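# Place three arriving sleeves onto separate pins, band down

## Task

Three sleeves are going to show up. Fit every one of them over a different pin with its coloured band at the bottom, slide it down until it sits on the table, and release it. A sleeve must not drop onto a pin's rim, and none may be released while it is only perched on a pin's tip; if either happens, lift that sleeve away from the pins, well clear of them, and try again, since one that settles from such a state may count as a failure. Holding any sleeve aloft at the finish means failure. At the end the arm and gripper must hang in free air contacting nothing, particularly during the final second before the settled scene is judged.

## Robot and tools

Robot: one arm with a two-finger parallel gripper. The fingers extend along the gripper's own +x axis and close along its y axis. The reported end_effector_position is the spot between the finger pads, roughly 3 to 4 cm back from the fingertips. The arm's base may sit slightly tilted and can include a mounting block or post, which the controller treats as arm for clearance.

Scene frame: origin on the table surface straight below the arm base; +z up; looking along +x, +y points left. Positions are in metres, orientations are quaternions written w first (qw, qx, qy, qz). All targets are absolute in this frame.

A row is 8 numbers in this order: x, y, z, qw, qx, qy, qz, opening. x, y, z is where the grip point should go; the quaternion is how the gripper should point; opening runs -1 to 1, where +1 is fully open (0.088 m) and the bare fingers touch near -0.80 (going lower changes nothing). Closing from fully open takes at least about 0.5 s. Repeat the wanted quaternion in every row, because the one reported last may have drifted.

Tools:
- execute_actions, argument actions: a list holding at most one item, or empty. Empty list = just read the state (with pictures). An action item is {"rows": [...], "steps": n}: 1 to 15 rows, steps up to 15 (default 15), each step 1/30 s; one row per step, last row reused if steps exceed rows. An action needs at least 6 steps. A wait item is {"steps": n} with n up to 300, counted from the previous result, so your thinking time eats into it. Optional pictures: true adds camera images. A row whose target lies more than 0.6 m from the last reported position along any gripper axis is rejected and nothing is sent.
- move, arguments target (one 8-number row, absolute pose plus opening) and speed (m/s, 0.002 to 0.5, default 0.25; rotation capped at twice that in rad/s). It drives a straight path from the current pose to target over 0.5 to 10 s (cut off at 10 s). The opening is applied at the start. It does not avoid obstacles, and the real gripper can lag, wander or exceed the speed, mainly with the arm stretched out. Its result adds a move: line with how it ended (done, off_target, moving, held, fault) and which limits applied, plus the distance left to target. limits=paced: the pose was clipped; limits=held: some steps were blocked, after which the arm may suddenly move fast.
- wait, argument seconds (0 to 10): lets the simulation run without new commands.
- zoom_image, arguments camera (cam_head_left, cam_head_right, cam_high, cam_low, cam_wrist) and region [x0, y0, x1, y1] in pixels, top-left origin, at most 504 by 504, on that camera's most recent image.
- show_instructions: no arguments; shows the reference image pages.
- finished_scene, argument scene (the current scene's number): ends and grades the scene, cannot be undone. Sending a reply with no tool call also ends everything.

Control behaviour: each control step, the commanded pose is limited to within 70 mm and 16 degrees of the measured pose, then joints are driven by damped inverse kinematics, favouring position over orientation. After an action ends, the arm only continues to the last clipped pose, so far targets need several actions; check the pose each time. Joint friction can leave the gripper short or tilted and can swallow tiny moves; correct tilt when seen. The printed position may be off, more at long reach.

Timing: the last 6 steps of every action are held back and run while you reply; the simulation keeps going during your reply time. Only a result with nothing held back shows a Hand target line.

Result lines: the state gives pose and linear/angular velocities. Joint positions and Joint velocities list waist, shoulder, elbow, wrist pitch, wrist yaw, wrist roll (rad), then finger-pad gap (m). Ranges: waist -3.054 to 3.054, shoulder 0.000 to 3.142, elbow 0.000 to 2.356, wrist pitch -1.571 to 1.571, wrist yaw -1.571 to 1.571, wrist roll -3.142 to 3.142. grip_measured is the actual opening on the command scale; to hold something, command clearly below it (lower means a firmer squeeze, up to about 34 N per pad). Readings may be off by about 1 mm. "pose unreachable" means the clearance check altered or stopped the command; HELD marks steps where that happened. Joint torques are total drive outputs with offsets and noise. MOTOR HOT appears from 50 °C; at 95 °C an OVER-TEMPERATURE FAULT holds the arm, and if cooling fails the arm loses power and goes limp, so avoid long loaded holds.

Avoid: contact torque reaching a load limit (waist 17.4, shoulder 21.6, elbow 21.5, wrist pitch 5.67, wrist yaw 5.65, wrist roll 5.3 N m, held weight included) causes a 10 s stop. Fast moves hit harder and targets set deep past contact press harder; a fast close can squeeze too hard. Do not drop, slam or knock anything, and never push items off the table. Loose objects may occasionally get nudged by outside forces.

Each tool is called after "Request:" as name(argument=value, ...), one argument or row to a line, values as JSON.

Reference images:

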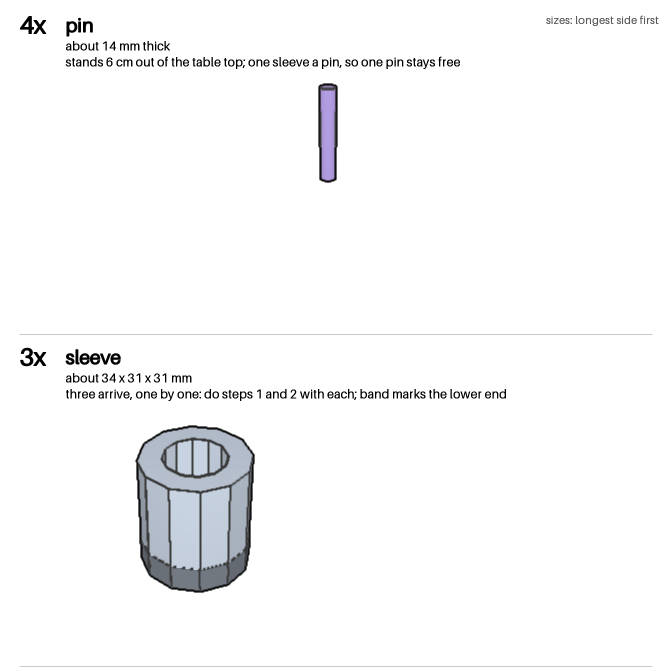

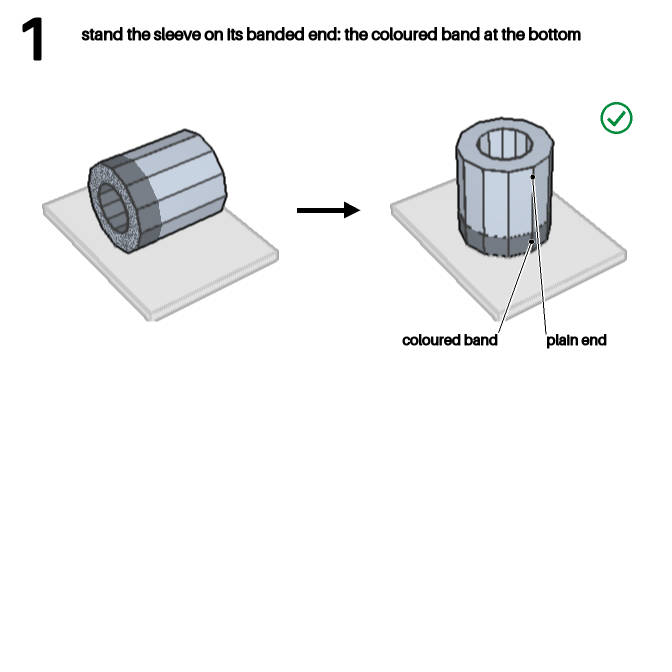

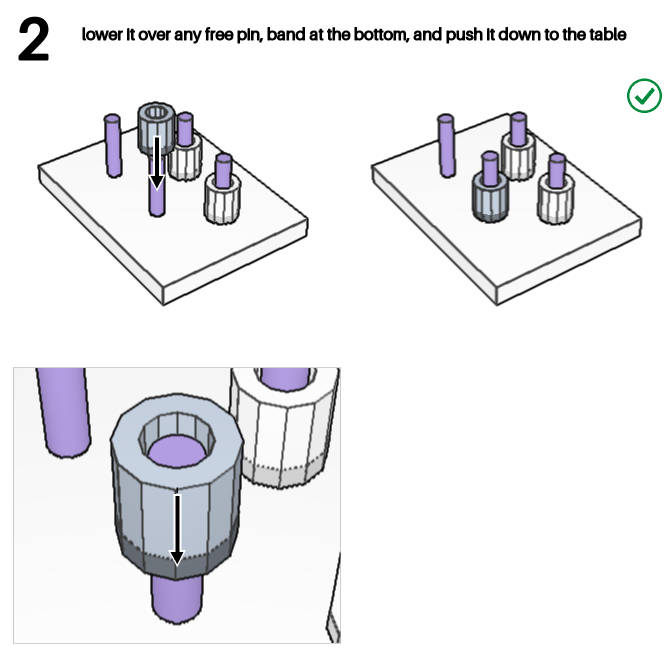

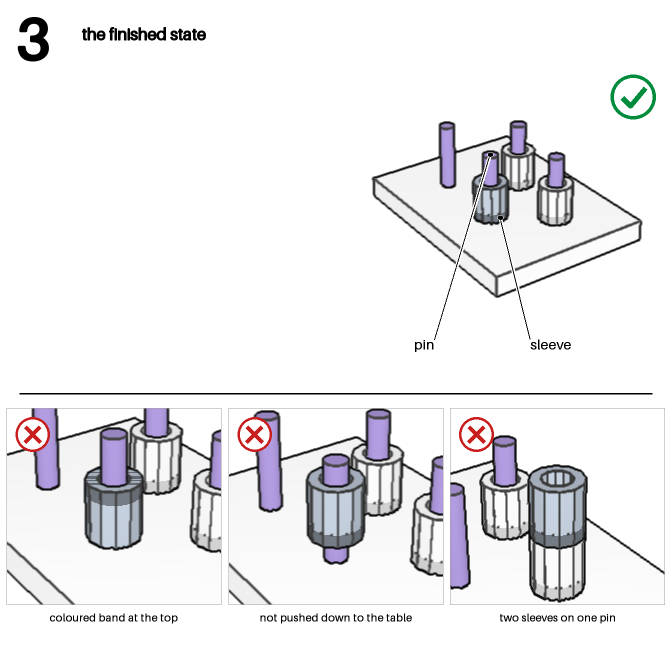

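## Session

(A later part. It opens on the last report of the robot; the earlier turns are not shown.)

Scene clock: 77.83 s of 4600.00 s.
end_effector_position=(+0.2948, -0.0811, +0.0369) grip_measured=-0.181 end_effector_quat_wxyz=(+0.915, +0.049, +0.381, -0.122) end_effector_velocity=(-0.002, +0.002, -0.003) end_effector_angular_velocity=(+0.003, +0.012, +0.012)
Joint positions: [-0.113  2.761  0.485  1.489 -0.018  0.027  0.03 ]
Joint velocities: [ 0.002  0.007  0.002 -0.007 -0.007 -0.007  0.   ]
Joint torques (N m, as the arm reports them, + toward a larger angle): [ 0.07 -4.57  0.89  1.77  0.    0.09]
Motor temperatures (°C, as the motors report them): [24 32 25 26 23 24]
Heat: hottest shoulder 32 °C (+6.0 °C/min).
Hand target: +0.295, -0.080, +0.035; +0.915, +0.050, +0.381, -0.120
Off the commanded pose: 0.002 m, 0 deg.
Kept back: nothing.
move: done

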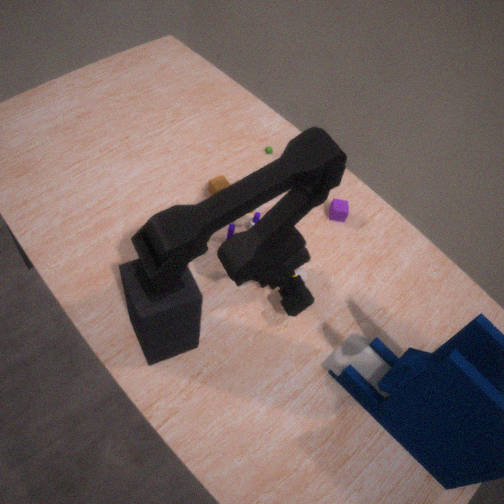

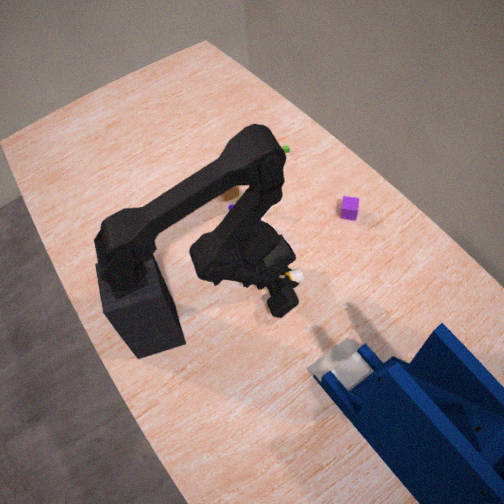

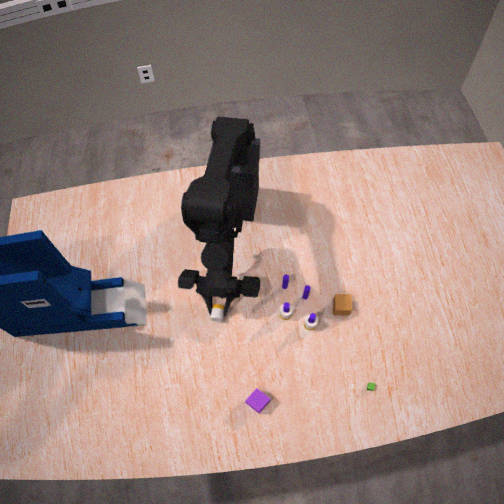

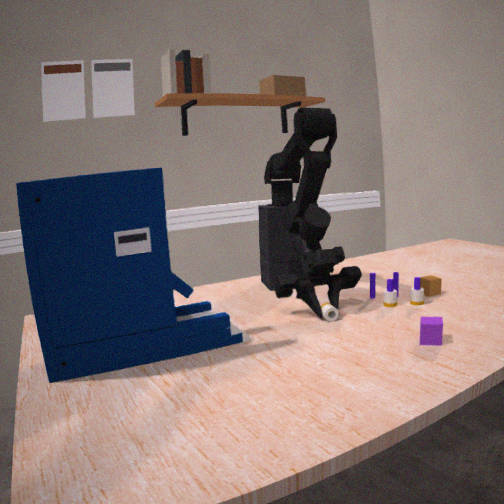

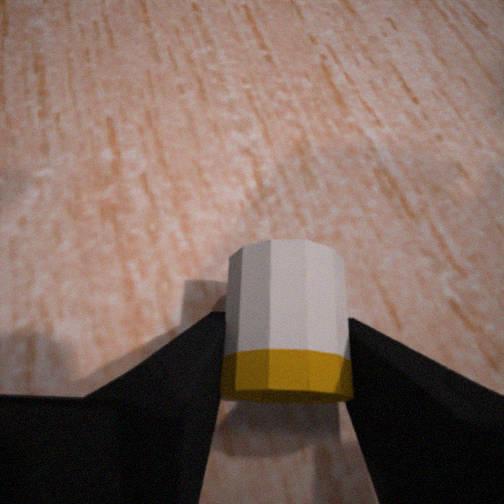

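Request:
execute_actions(
  actions=[],
)

Scene clock: 78.73 s of 4600.00 s.
end_effector_position=(+0.2950, -0.0811, +0.0369) grip_measured=-0.181 end_effector_quat_wxyz=(+0.915, +0.049, +0.380, -0.122) end_effector_velocity=(-0.003, +0.001, -0.003) end_effector_angular_velocity=(+0.006, +0.021, +0.007)
Joint positions: [-0.113  2.762  0.485  1.49  -0.018  0.027  0.03 ]
Joint velocities: [-0.002 -0.002 -0.002 -0.022 -0.007 -0.007 -0.   ]
Joint torques (N m, as the arm reports them, + toward a larger angle): [ 0.09 -4.53  0.96  1.75  0.    0.1 ]
Motor temperatures (°C, as the motors report them): [24 32 25 26 23 24]
Heat: hottest shoulder 32 °C (+6.0 °C/min).
Hand target: +0.295, -0.080, +0.035; +0.915, +0.050, +0.381, -0.121
Off the commanded pose: 0.002 m, 0 deg.
Kept back: nothing.
Steps of this call (steps 1 to 27: nothing new was sent). Readings (end_effector_position):
1: (+0.2950, -0.0811, +0.0370)
2: (+0.2948, -0.0811, +0.0369)
4: (+0.2948, -0.0811, +0.0368)
8: (+0.2950, -0.0811, +0.0369)
27: the state above

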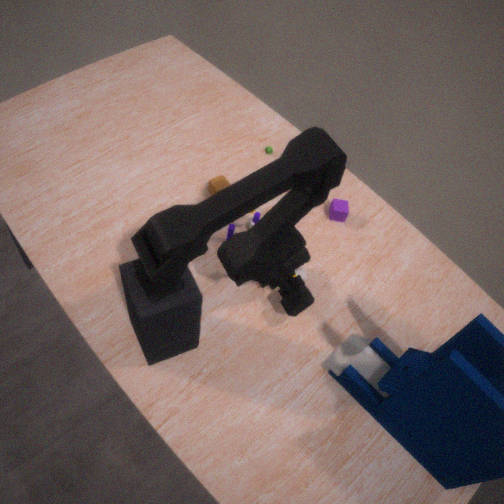

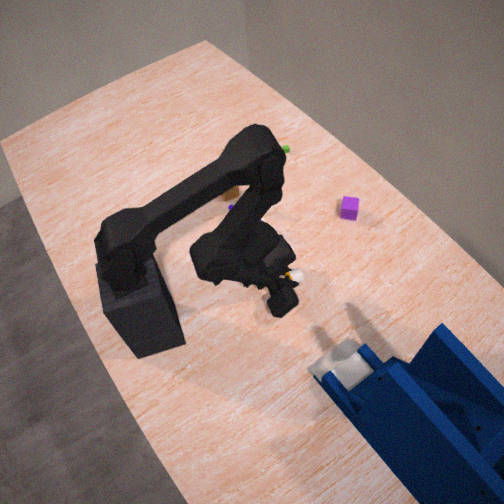

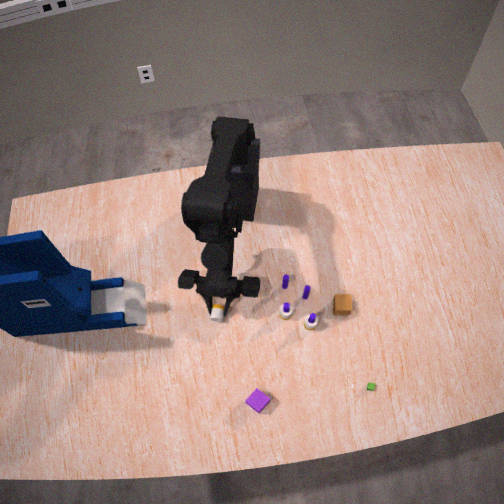

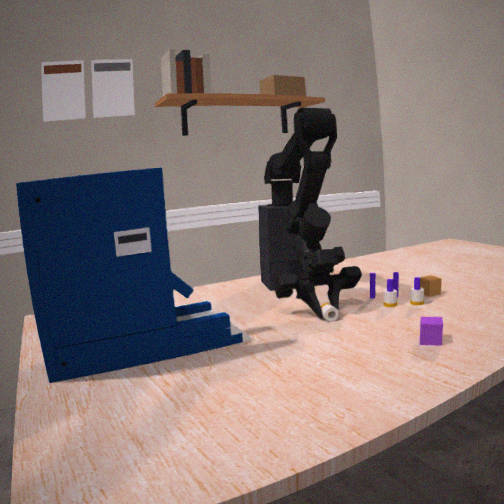

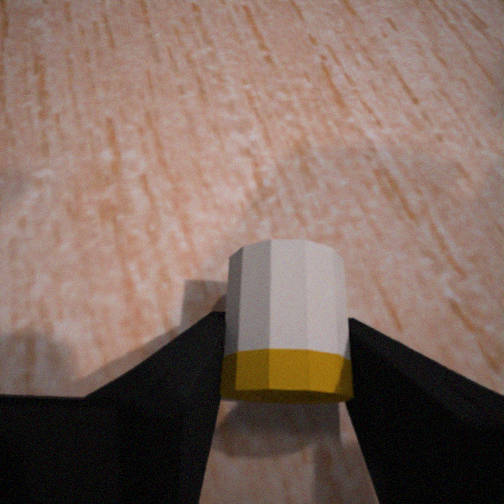

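Request:
move(
  target=[0.295,-0.081,0.037,0.9153,0.0502,0.381,-0.1205,0.3],
)

Request:
move(
  target=[0.305,-0.084,0.085,0.9153,0.0502,0.381,-0.1205,0.3],
)

Request:
move(
  target=[0.336,-0.092,0.08,0.4577,0.1158,0.8794,-0.0603,0.3],
  speed=0.4,
)

Request:
move(
  target=[0.336,-0.092,0.044,0.4577,0.1158,0.8794,-0.0603,0.3],
  speed=0.08,
)

Scene clock: 88.53 s of 4600.00 s.
end_effector_position=(+0.2948, -0.0810, +0.0363) grip_measured=+0.298 end_effector_quat_wxyz=(+0.915, +0.049, +0.381, -0.122) end_effector_velocity=(-0.005, +0.002, -0.003) end_effector_angular_velocity=(+0.007, +0.026, +0.007)
Joint positions: [-0.113  2.763  0.487  1.488 -0.018  0.027  0.054]
Joint velocities: [-0.002 -0.002 -0.007 -0.022 -0.007 -0.007  0.001]
Joint torques (N m, as the arm reports them, + toward a larger angle): [-0.38 -5.6   0.37  1.41 -0.11 -0.01]
Motor temperatures (°C, as the motors report them): [24 31 24 27 23 24]
Heat: hottest shoulder 31 °C (+3.0 °C/min).
Hand target: +0.295, -0.081, +0.037; +0.915, +0.050, +0.381, -0.120
Off the commanded pose: 0.001 m, 0 deg.
Kept back: nothing.
move: done

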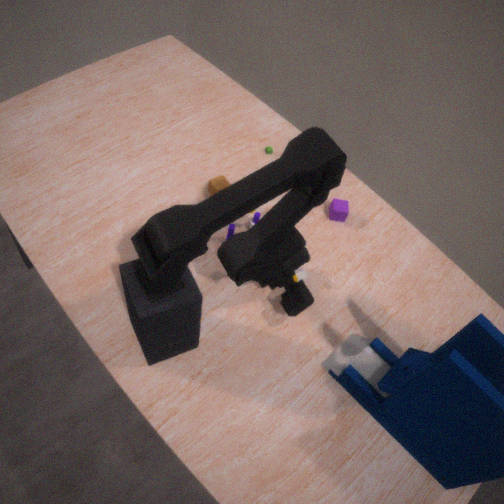

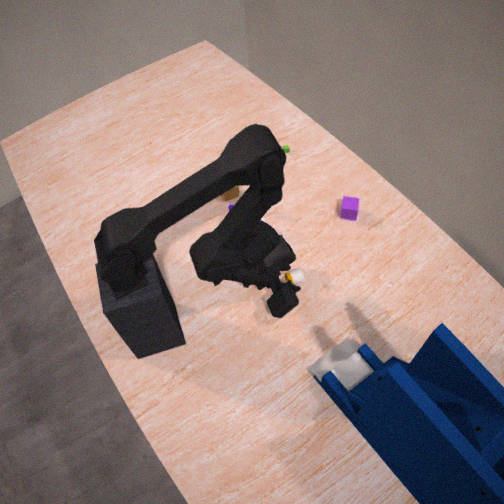

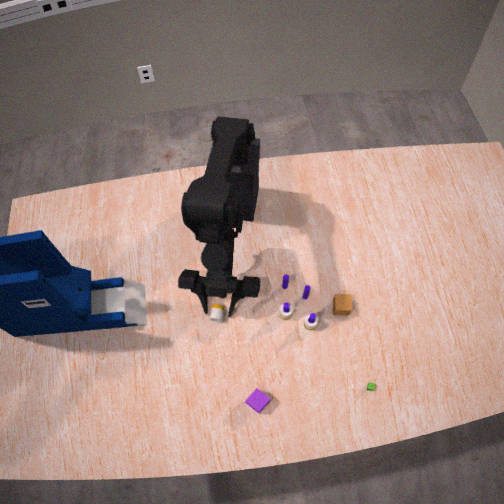

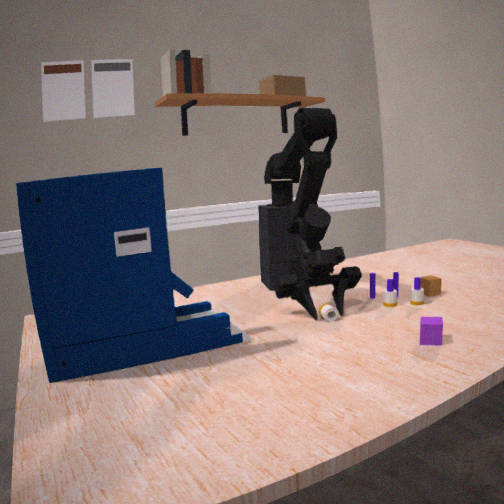

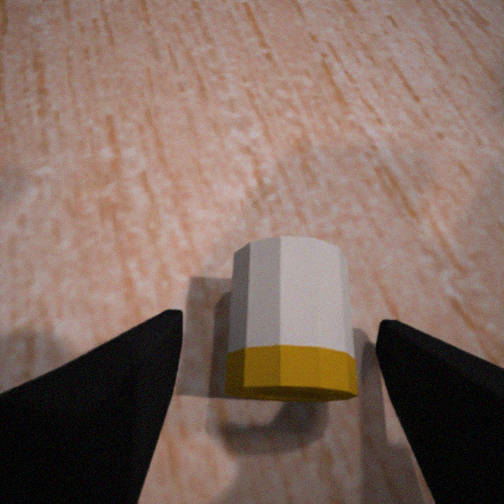

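Scene clock: 89.40 s of 4600.00 s.
end_effector_position=(+0.3038, -0.0833, +0.0820) grip_measured=+0.300 end_effector_quat_wxyz=(+0.914, +0.052, +0.383, -0.122) end_effector_velocity=(-0.001, -0.002, +0.003) end_effector_angular_velocity=(-0.006, +0.019, -0.003)
Joint positions: [-0.121  2.482  0.404  1.285 -0.024  0.027  0.054]
Joint velocities: [-0.002 -0.037 -0.002 -0.051  0.007 -0.007  0.   ]
Joint torques (N m, as the arm reports them, + toward a larger angle): [-0.56 -6.3   1.09  1.39 -0.14 -0.19]
Motor temperatures (°C, as the motors report them): [24 31 24 27 23 24]
Heat: hottest shoulder 31 °C (+3.0 °C/min).
Hand target: +0.305, -0.084, +0.085; +0.915, +0.050, +0.381, -0.121
Off the commanded pose: 0.003 m, 0 deg.
Kept back: nothing.
move: done

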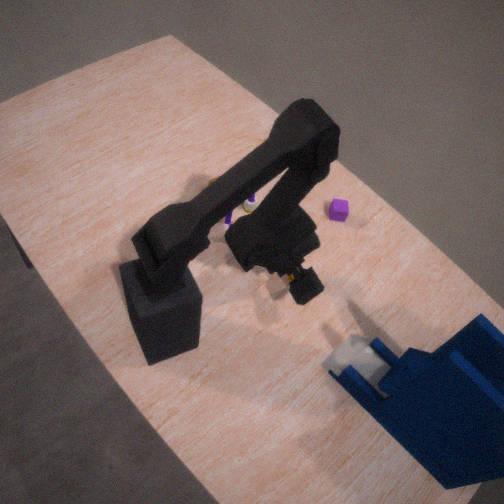

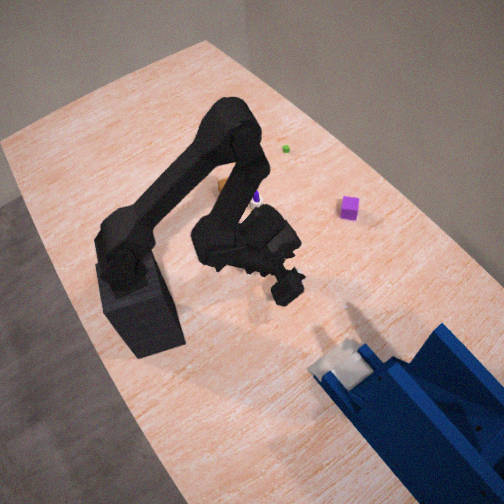

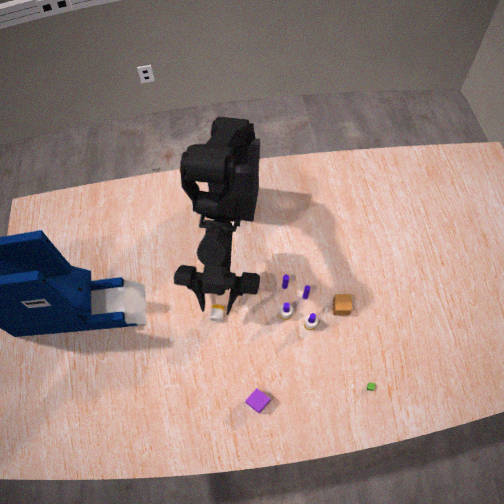

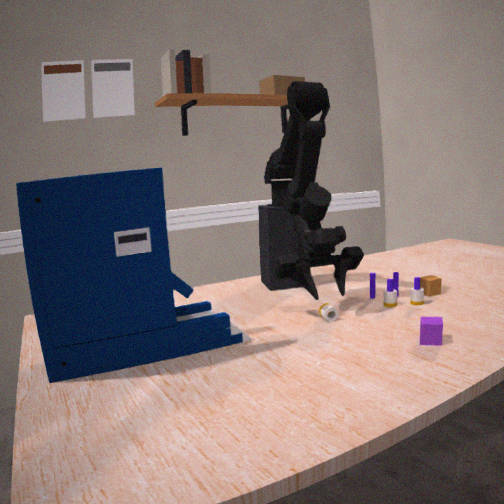

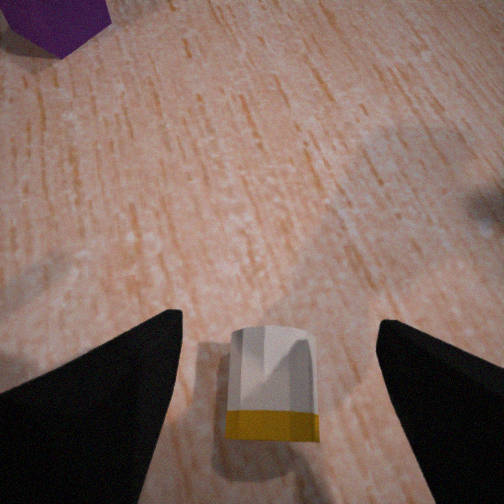

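Scene clock: 91.77 s of 4600.00 s.
end_effector_position=(+0.3359, -0.0916, +0.0821) grip_measured=+0.300 end_effector_quat_wxyz=(+0.461, +0.117, +0.878, -0.061) end_effector_velocity=(-0.000, -0.002, +0.000) end_effector_angular_velocity=(-0.004, +0.024, -0.005)
Joint positions: [-0.121  2.791  1.924 -1.308 -0.028 -0.022  0.054]
Joint velocities: [-0.002  0.022  0.037 -0.037  0.007  0.007  0.   ]
Joint torques (N m, as the arm reports them, + toward a larger angle): [-0.23 -8.4   5.56 -1.28  0.14 -0.21]
Motor temperatures (°C, as the motors report them): [24 31 24 27 23 24]
Heat: hottest shoulder 31 °C (+3.0 °C/min).
Hand target: +0.336, -0.092, +0.080; +0.458, +0.112, +0.880, -0.058
Off the commanded pose: 0.002 m, 0 deg.
Kept back: nothing.
move: done

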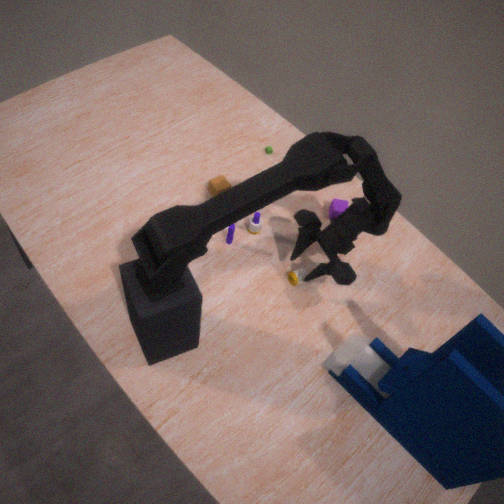

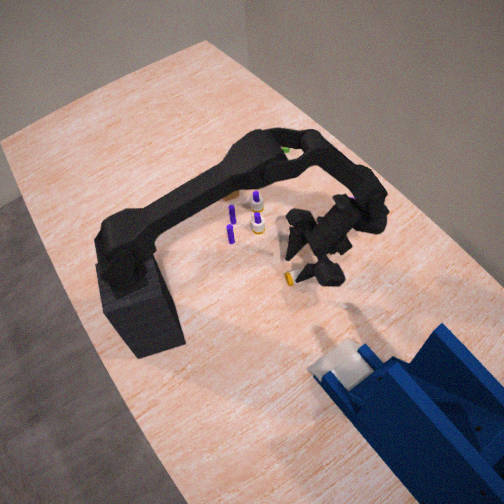

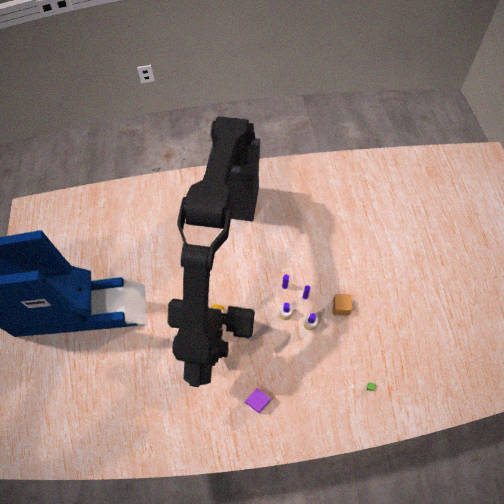

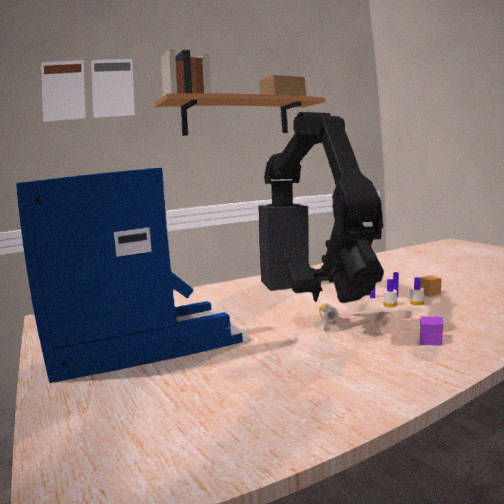

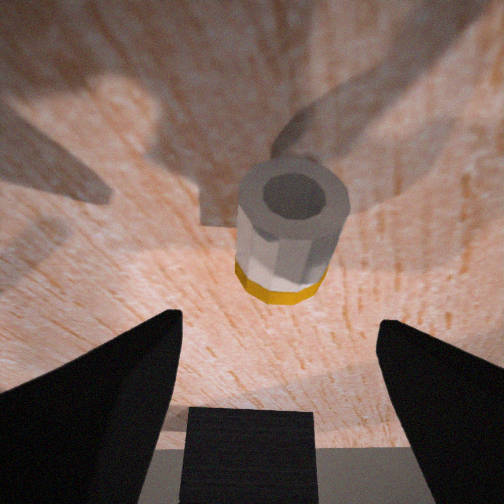

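Scene clock: 92.73 s of 4600.00 s.
end_effector_position=(+0.3354, -0.0927, +0.0469) grip_measured=+0.300 end_effector_quat_wxyz=(+0.457, +0.117, +0.879, -0.060) end_effector_velocity=(+0.000, +0.000, +0.002) end_effector_angular_velocity=(+0.019, -0.003, +0.011)
Joint positions: [-0.121  2.897  1.983 -1.268 -0.028 -0.022  0.054]
Joint velocities: [-0.002 -0.002  0.002 -0.007 -0.007 -0.022  0.   ]
Joint torques (N m, as the arm reports them, + toward a larger angle): [-0.15 -8.41  5.27 -0.86  0.01  0.02]
Motor temperatures (°C, as the motors report them): [24 31 24 27 23 24]
Heat: hottest shoulder 31 °C (+3.0 °C/min).
Hand target: +0.336, -0.092, +0.044; +0.458, +0.116, +0.879, -0.060
Off the commanded pose: 0.003 m, 0 deg.
Kept back: nothing.
move: done

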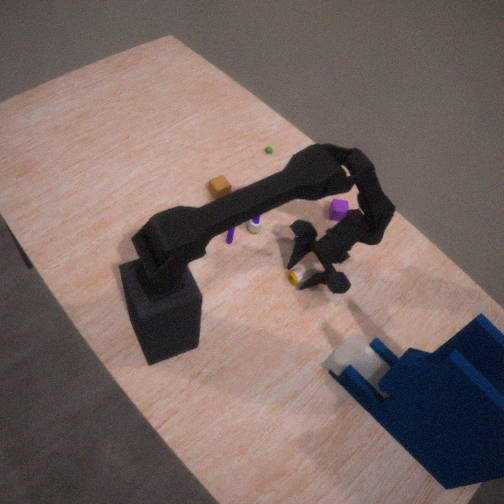

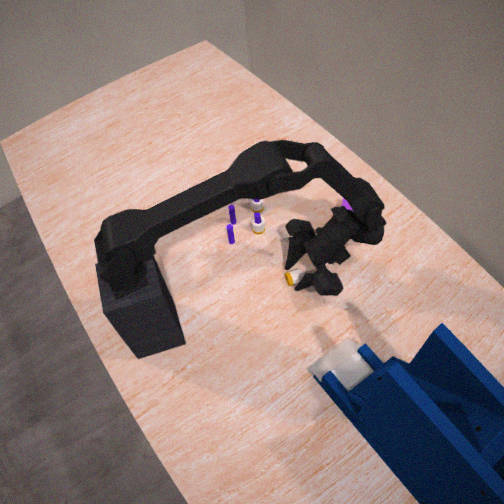

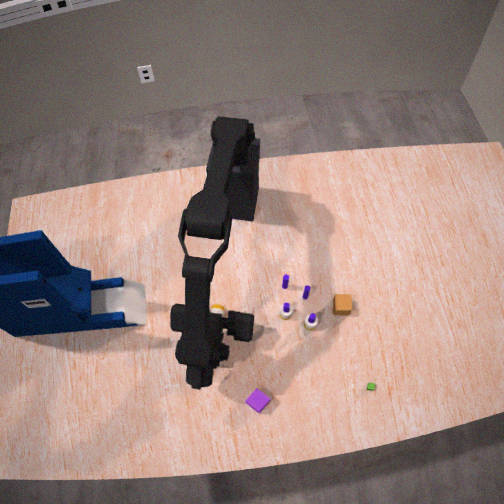

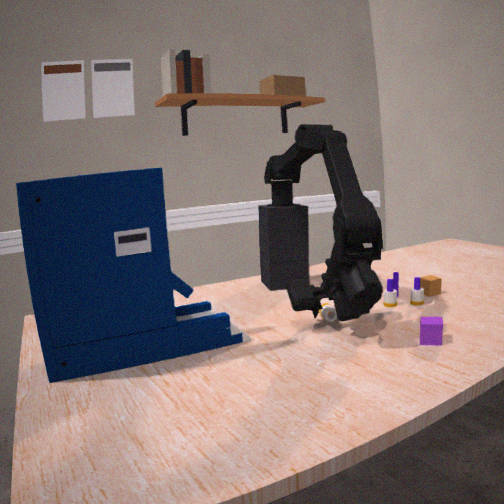

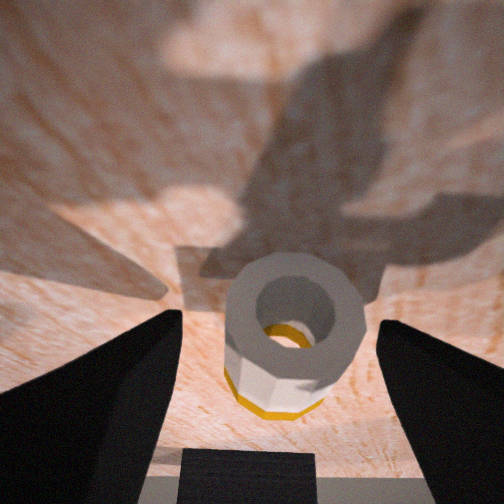

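Go a little lower, then close.

Request:
move(
  target=[0.336,-0.093,0.040,0.4577,0.1158,0.8794,-0.0603,0.3],
  speed=0.04,
)

Request:
move(
  target=[0.336,-0.093,0.042,0.4577,0.1158,0.8794,-0.0603,-0.45],
)

Request:
move(
  target=[0.336,-0.09,0.10,0.4577,0.1158,0.8794,-0.0603,-0.45],
)

Request:
move(
  target=[0.365,-0.045,0.07,0.9515,0.0133,0.3046,-0.0415,-0.45],
  speed=0.4,
)

Scene clock: 93.73 s of 4600.00 s.
end_effector_position=(+0.3349, -0.0928, +0.0425) grip_measured=+0.300 end_effector_quat_wxyz=(+0.457, +0.117, +0.880, -0.060) end_effector_velocity=(+0.001, +0.002, +0.002) end_effector_angular_velocity=(+0.010, -0.000, +0.004)
Joint positions: [-0.121  2.91   1.99  -1.264 -0.028 -0.022  0.054]
Joint velocities: [ 0.002 -0.002  0.002 -0.007 -0.007 -0.007 -0.   ]
Joint torques (N m, as the arm reports them, + toward a larger angle): [-0.3  -8.52  5.35 -0.85  0.05 -0.01]
Motor temperatures (°C, as the motors report them): [24 31 25 27 23 24]
Heat: hottest shoulder 31 °C (+3.0 °C/min).
Hand target: +0.336, -0.093, +0.040; +0.458, +0.116, +0.879, -0.060
Off the commanded pose: 0.003 m, 0 deg.
Kept back: nothing.
move: done

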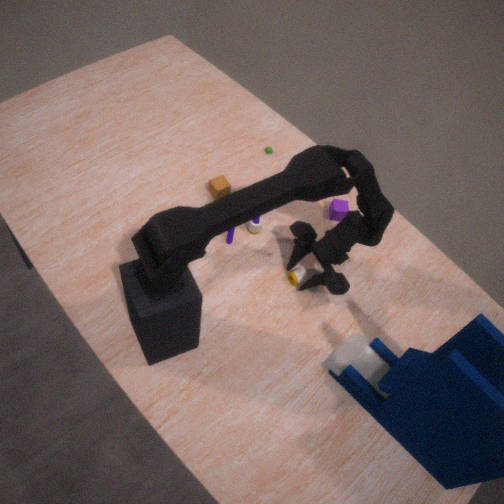

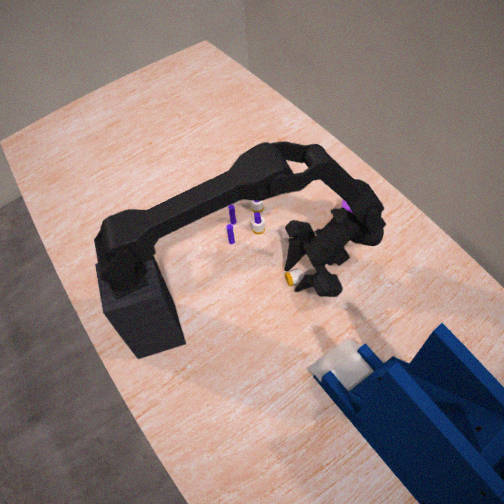

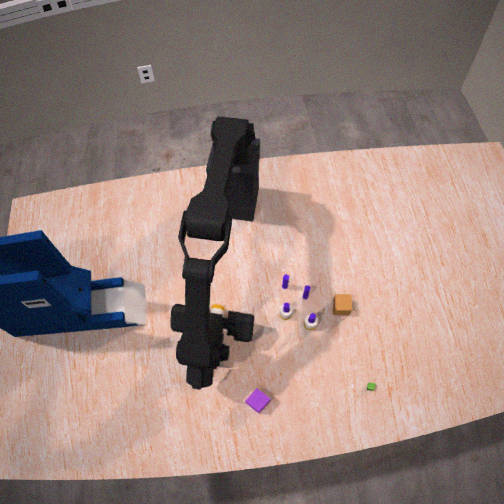

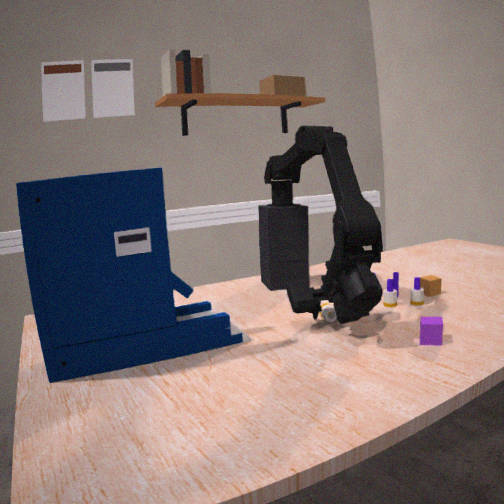

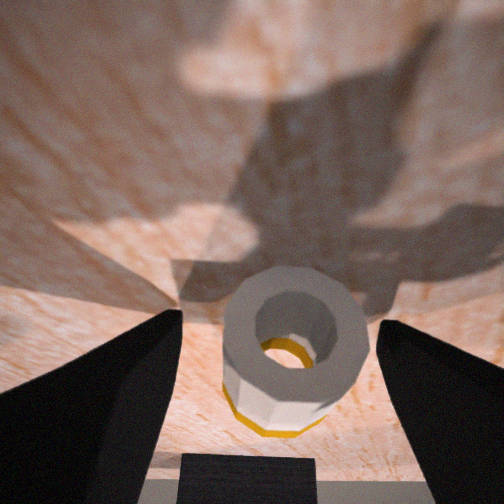

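Scene clock: 94.43 s of 4600.00 s.
end_effector_position=(+0.3350, -0.0928, +0.0425) grip_measured=-0.189 end_effector_quat_wxyz=(+0.457, +0.117, +0.880, -0.060) end_effector_velocity=(+0.001, -0.002, -0.000) end_effector_angular_velocity=(-0.004, -0.007, +0.008)
Joint positions: [-0.121  2.91   1.99  -1.264 -0.028 -0.022  0.03 ]
Joint velocities: [-0.002 -0.002 -0.002  0.007  0.007 -0.007 -0.   ]
Joint torques (N m, as the arm reports them, + toward a larger angle): [-0.32 -9.07  5.04 -1.06  0.04 -0.01]
Motor temperatures (°C, as the motors report them): [24 32 25 27 23 24]
Heat: hottest shoulder 32 °C (+4.0 °C/min).
Hand target: +0.336, -0.093, +0.042; +0.458, +0.116, +0.879, -0.060
Off the commanded pose: 0.001 m, 0 deg.
Kept back: nothing.
move: done

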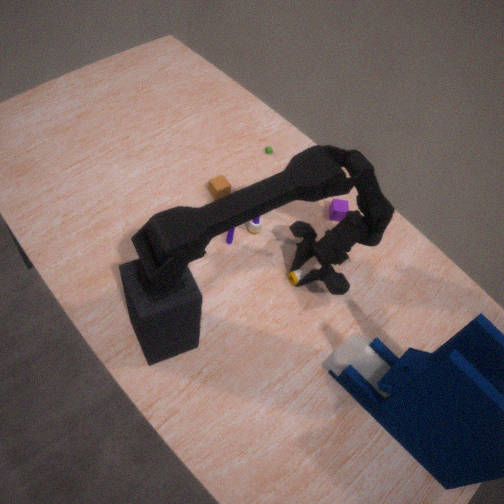

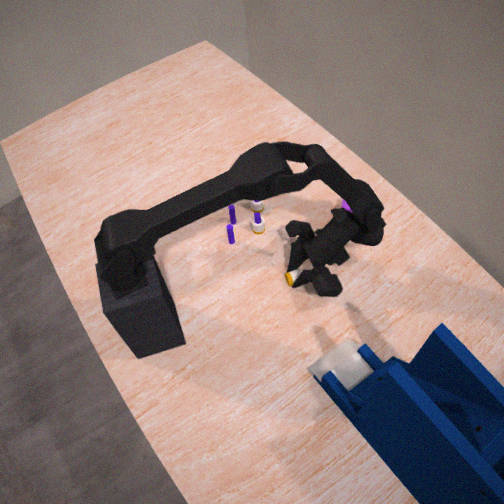

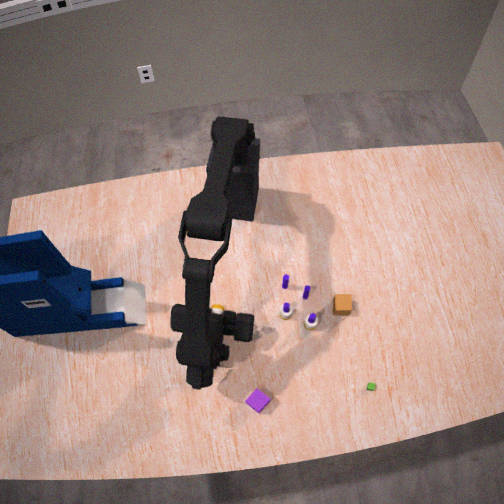

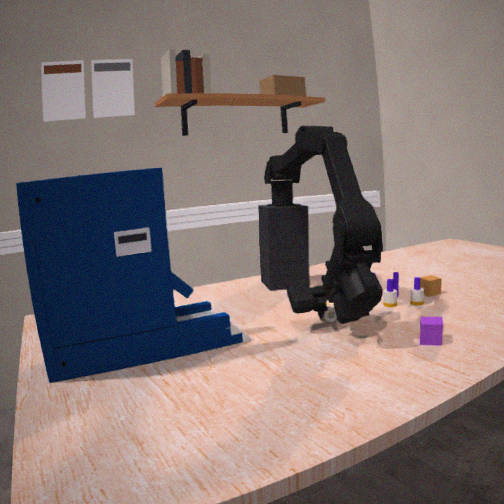

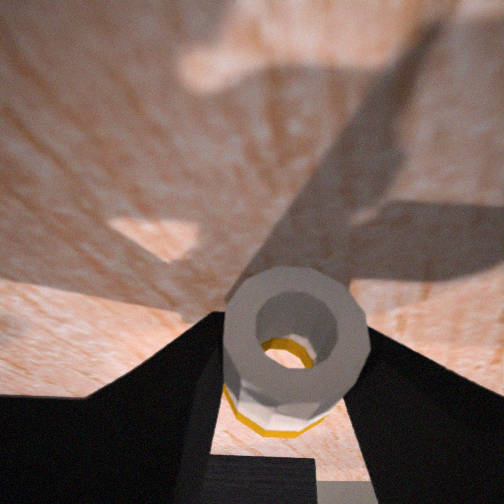

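Scene clock: 95.40 s of 4600.00 s.
end_effector_position=(+0.3345, -0.0908, +0.0948) grip_measured=-0.189 end_effector_quat_wxyz=(+0.455, +0.117, +0.881, -0.060) end_effector_velocity=(-0.005, +0.004, +0.003) end_effector_angular_velocity=(+0.036, +0.017, +0.002)
Joint positions: [-0.121  2.764  1.919 -1.342 -0.028 -0.022  0.03 ]
Joint velocities: [-0.002 -0.002 -0.007 -0.022 -0.022 -0.022  0.   ]
Joint torques (N m, as the arm reports them, + toward a larger angle): [ -0.15 -10.85   4.09  -1.33   0.01   0.03]
Motor temperatures (°C, as the motors report them): [24 32 25 26 23 24]
Heat: hottest shoulder 32 °C (+4.0 °C/min).
Hand target: +0.336, -0.090, +0.100; +0.458, +0.116, +0.880, -0.060
Off the commanded pose: 0.005 m, 0 deg.
Kept back: nothing.
move: done

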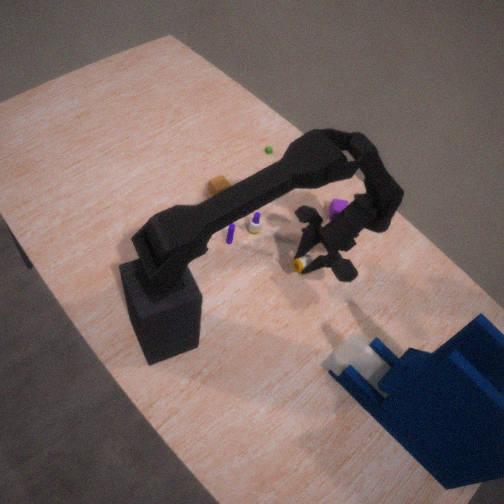

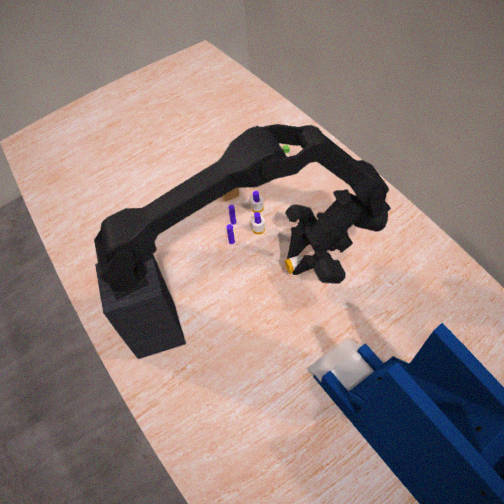

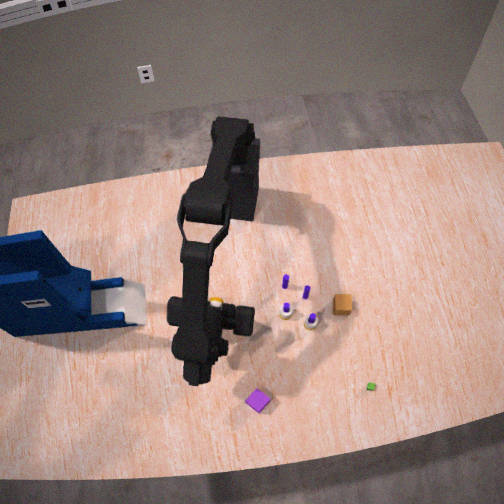

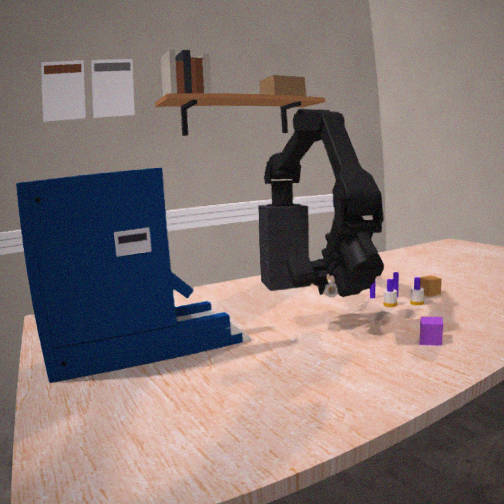

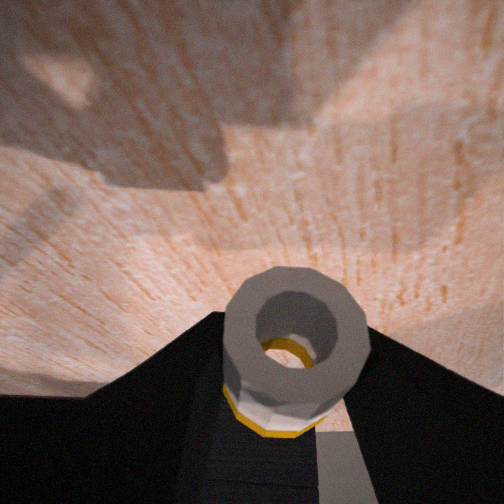

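Scene clock: 98.03 s of 4600.00 s.
end_effector_position=(+0.3654, -0.0453, +0.0713) grip_measured=-0.189 end_effector_quat_wxyz=(+0.951, +0.013, +0.305, -0.044) end_effector_velocity=(-0.001, -0.002, +0.001) end_effector_angular_velocity=(-0.024, -0.015, +0.005)
Joint positions: [ 0.014  2.651  0.592  1.446 -0.049  0.003  0.03 ]
Joint velocities: [-0.002  0.012 -0.007  0.037  0.007 -0.022  0.   ]
Joint torques (N m, as the arm reports them, + toward a larger angle): [ 0.02 -5.46  1.75  2.07  0.14  0.2 ]
Motor temperatures (°C, as the motors report them): [24 32 25 27 23 24]
Heat: hottest shoulder 32 °C (+3.0 °C/min).
Hand target: +0.365, -0.045, +0.070; +0.951, +0.015, +0.304, -0.046
Off the commanded pose: 0.001 m, 0 deg.
Kept back: nothing.
move: done

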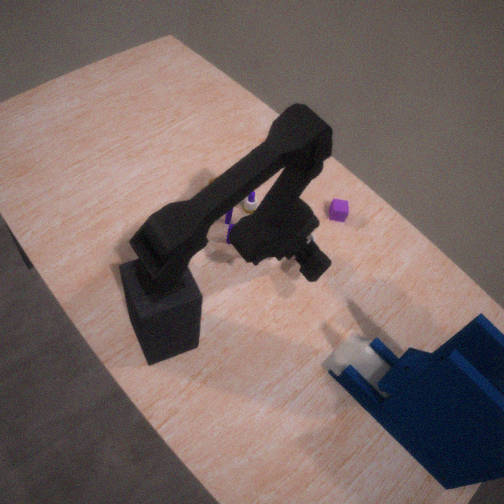

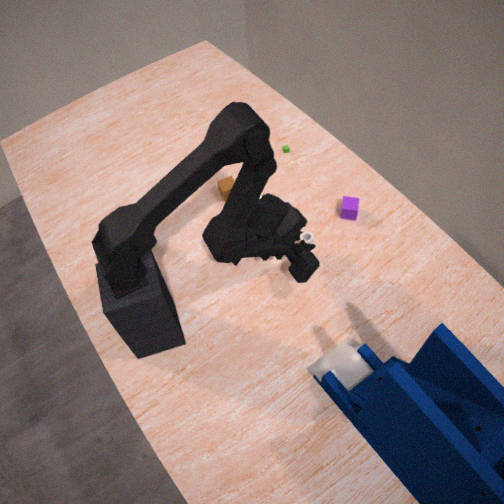

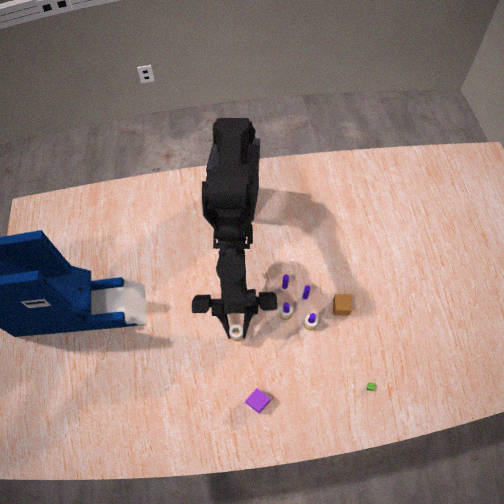

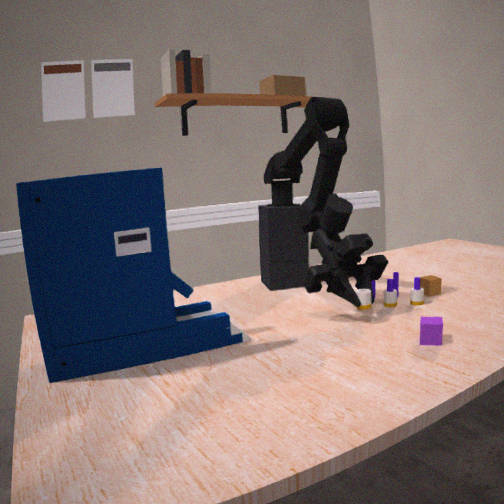

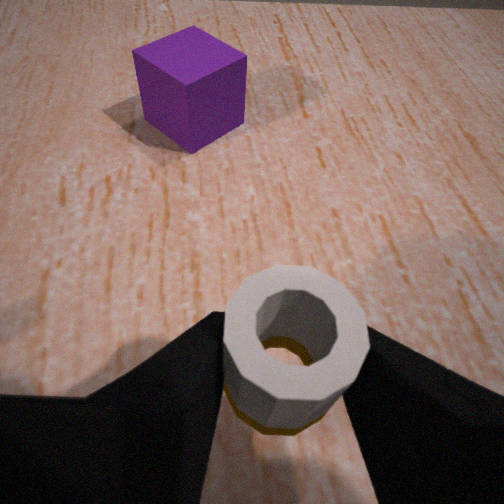

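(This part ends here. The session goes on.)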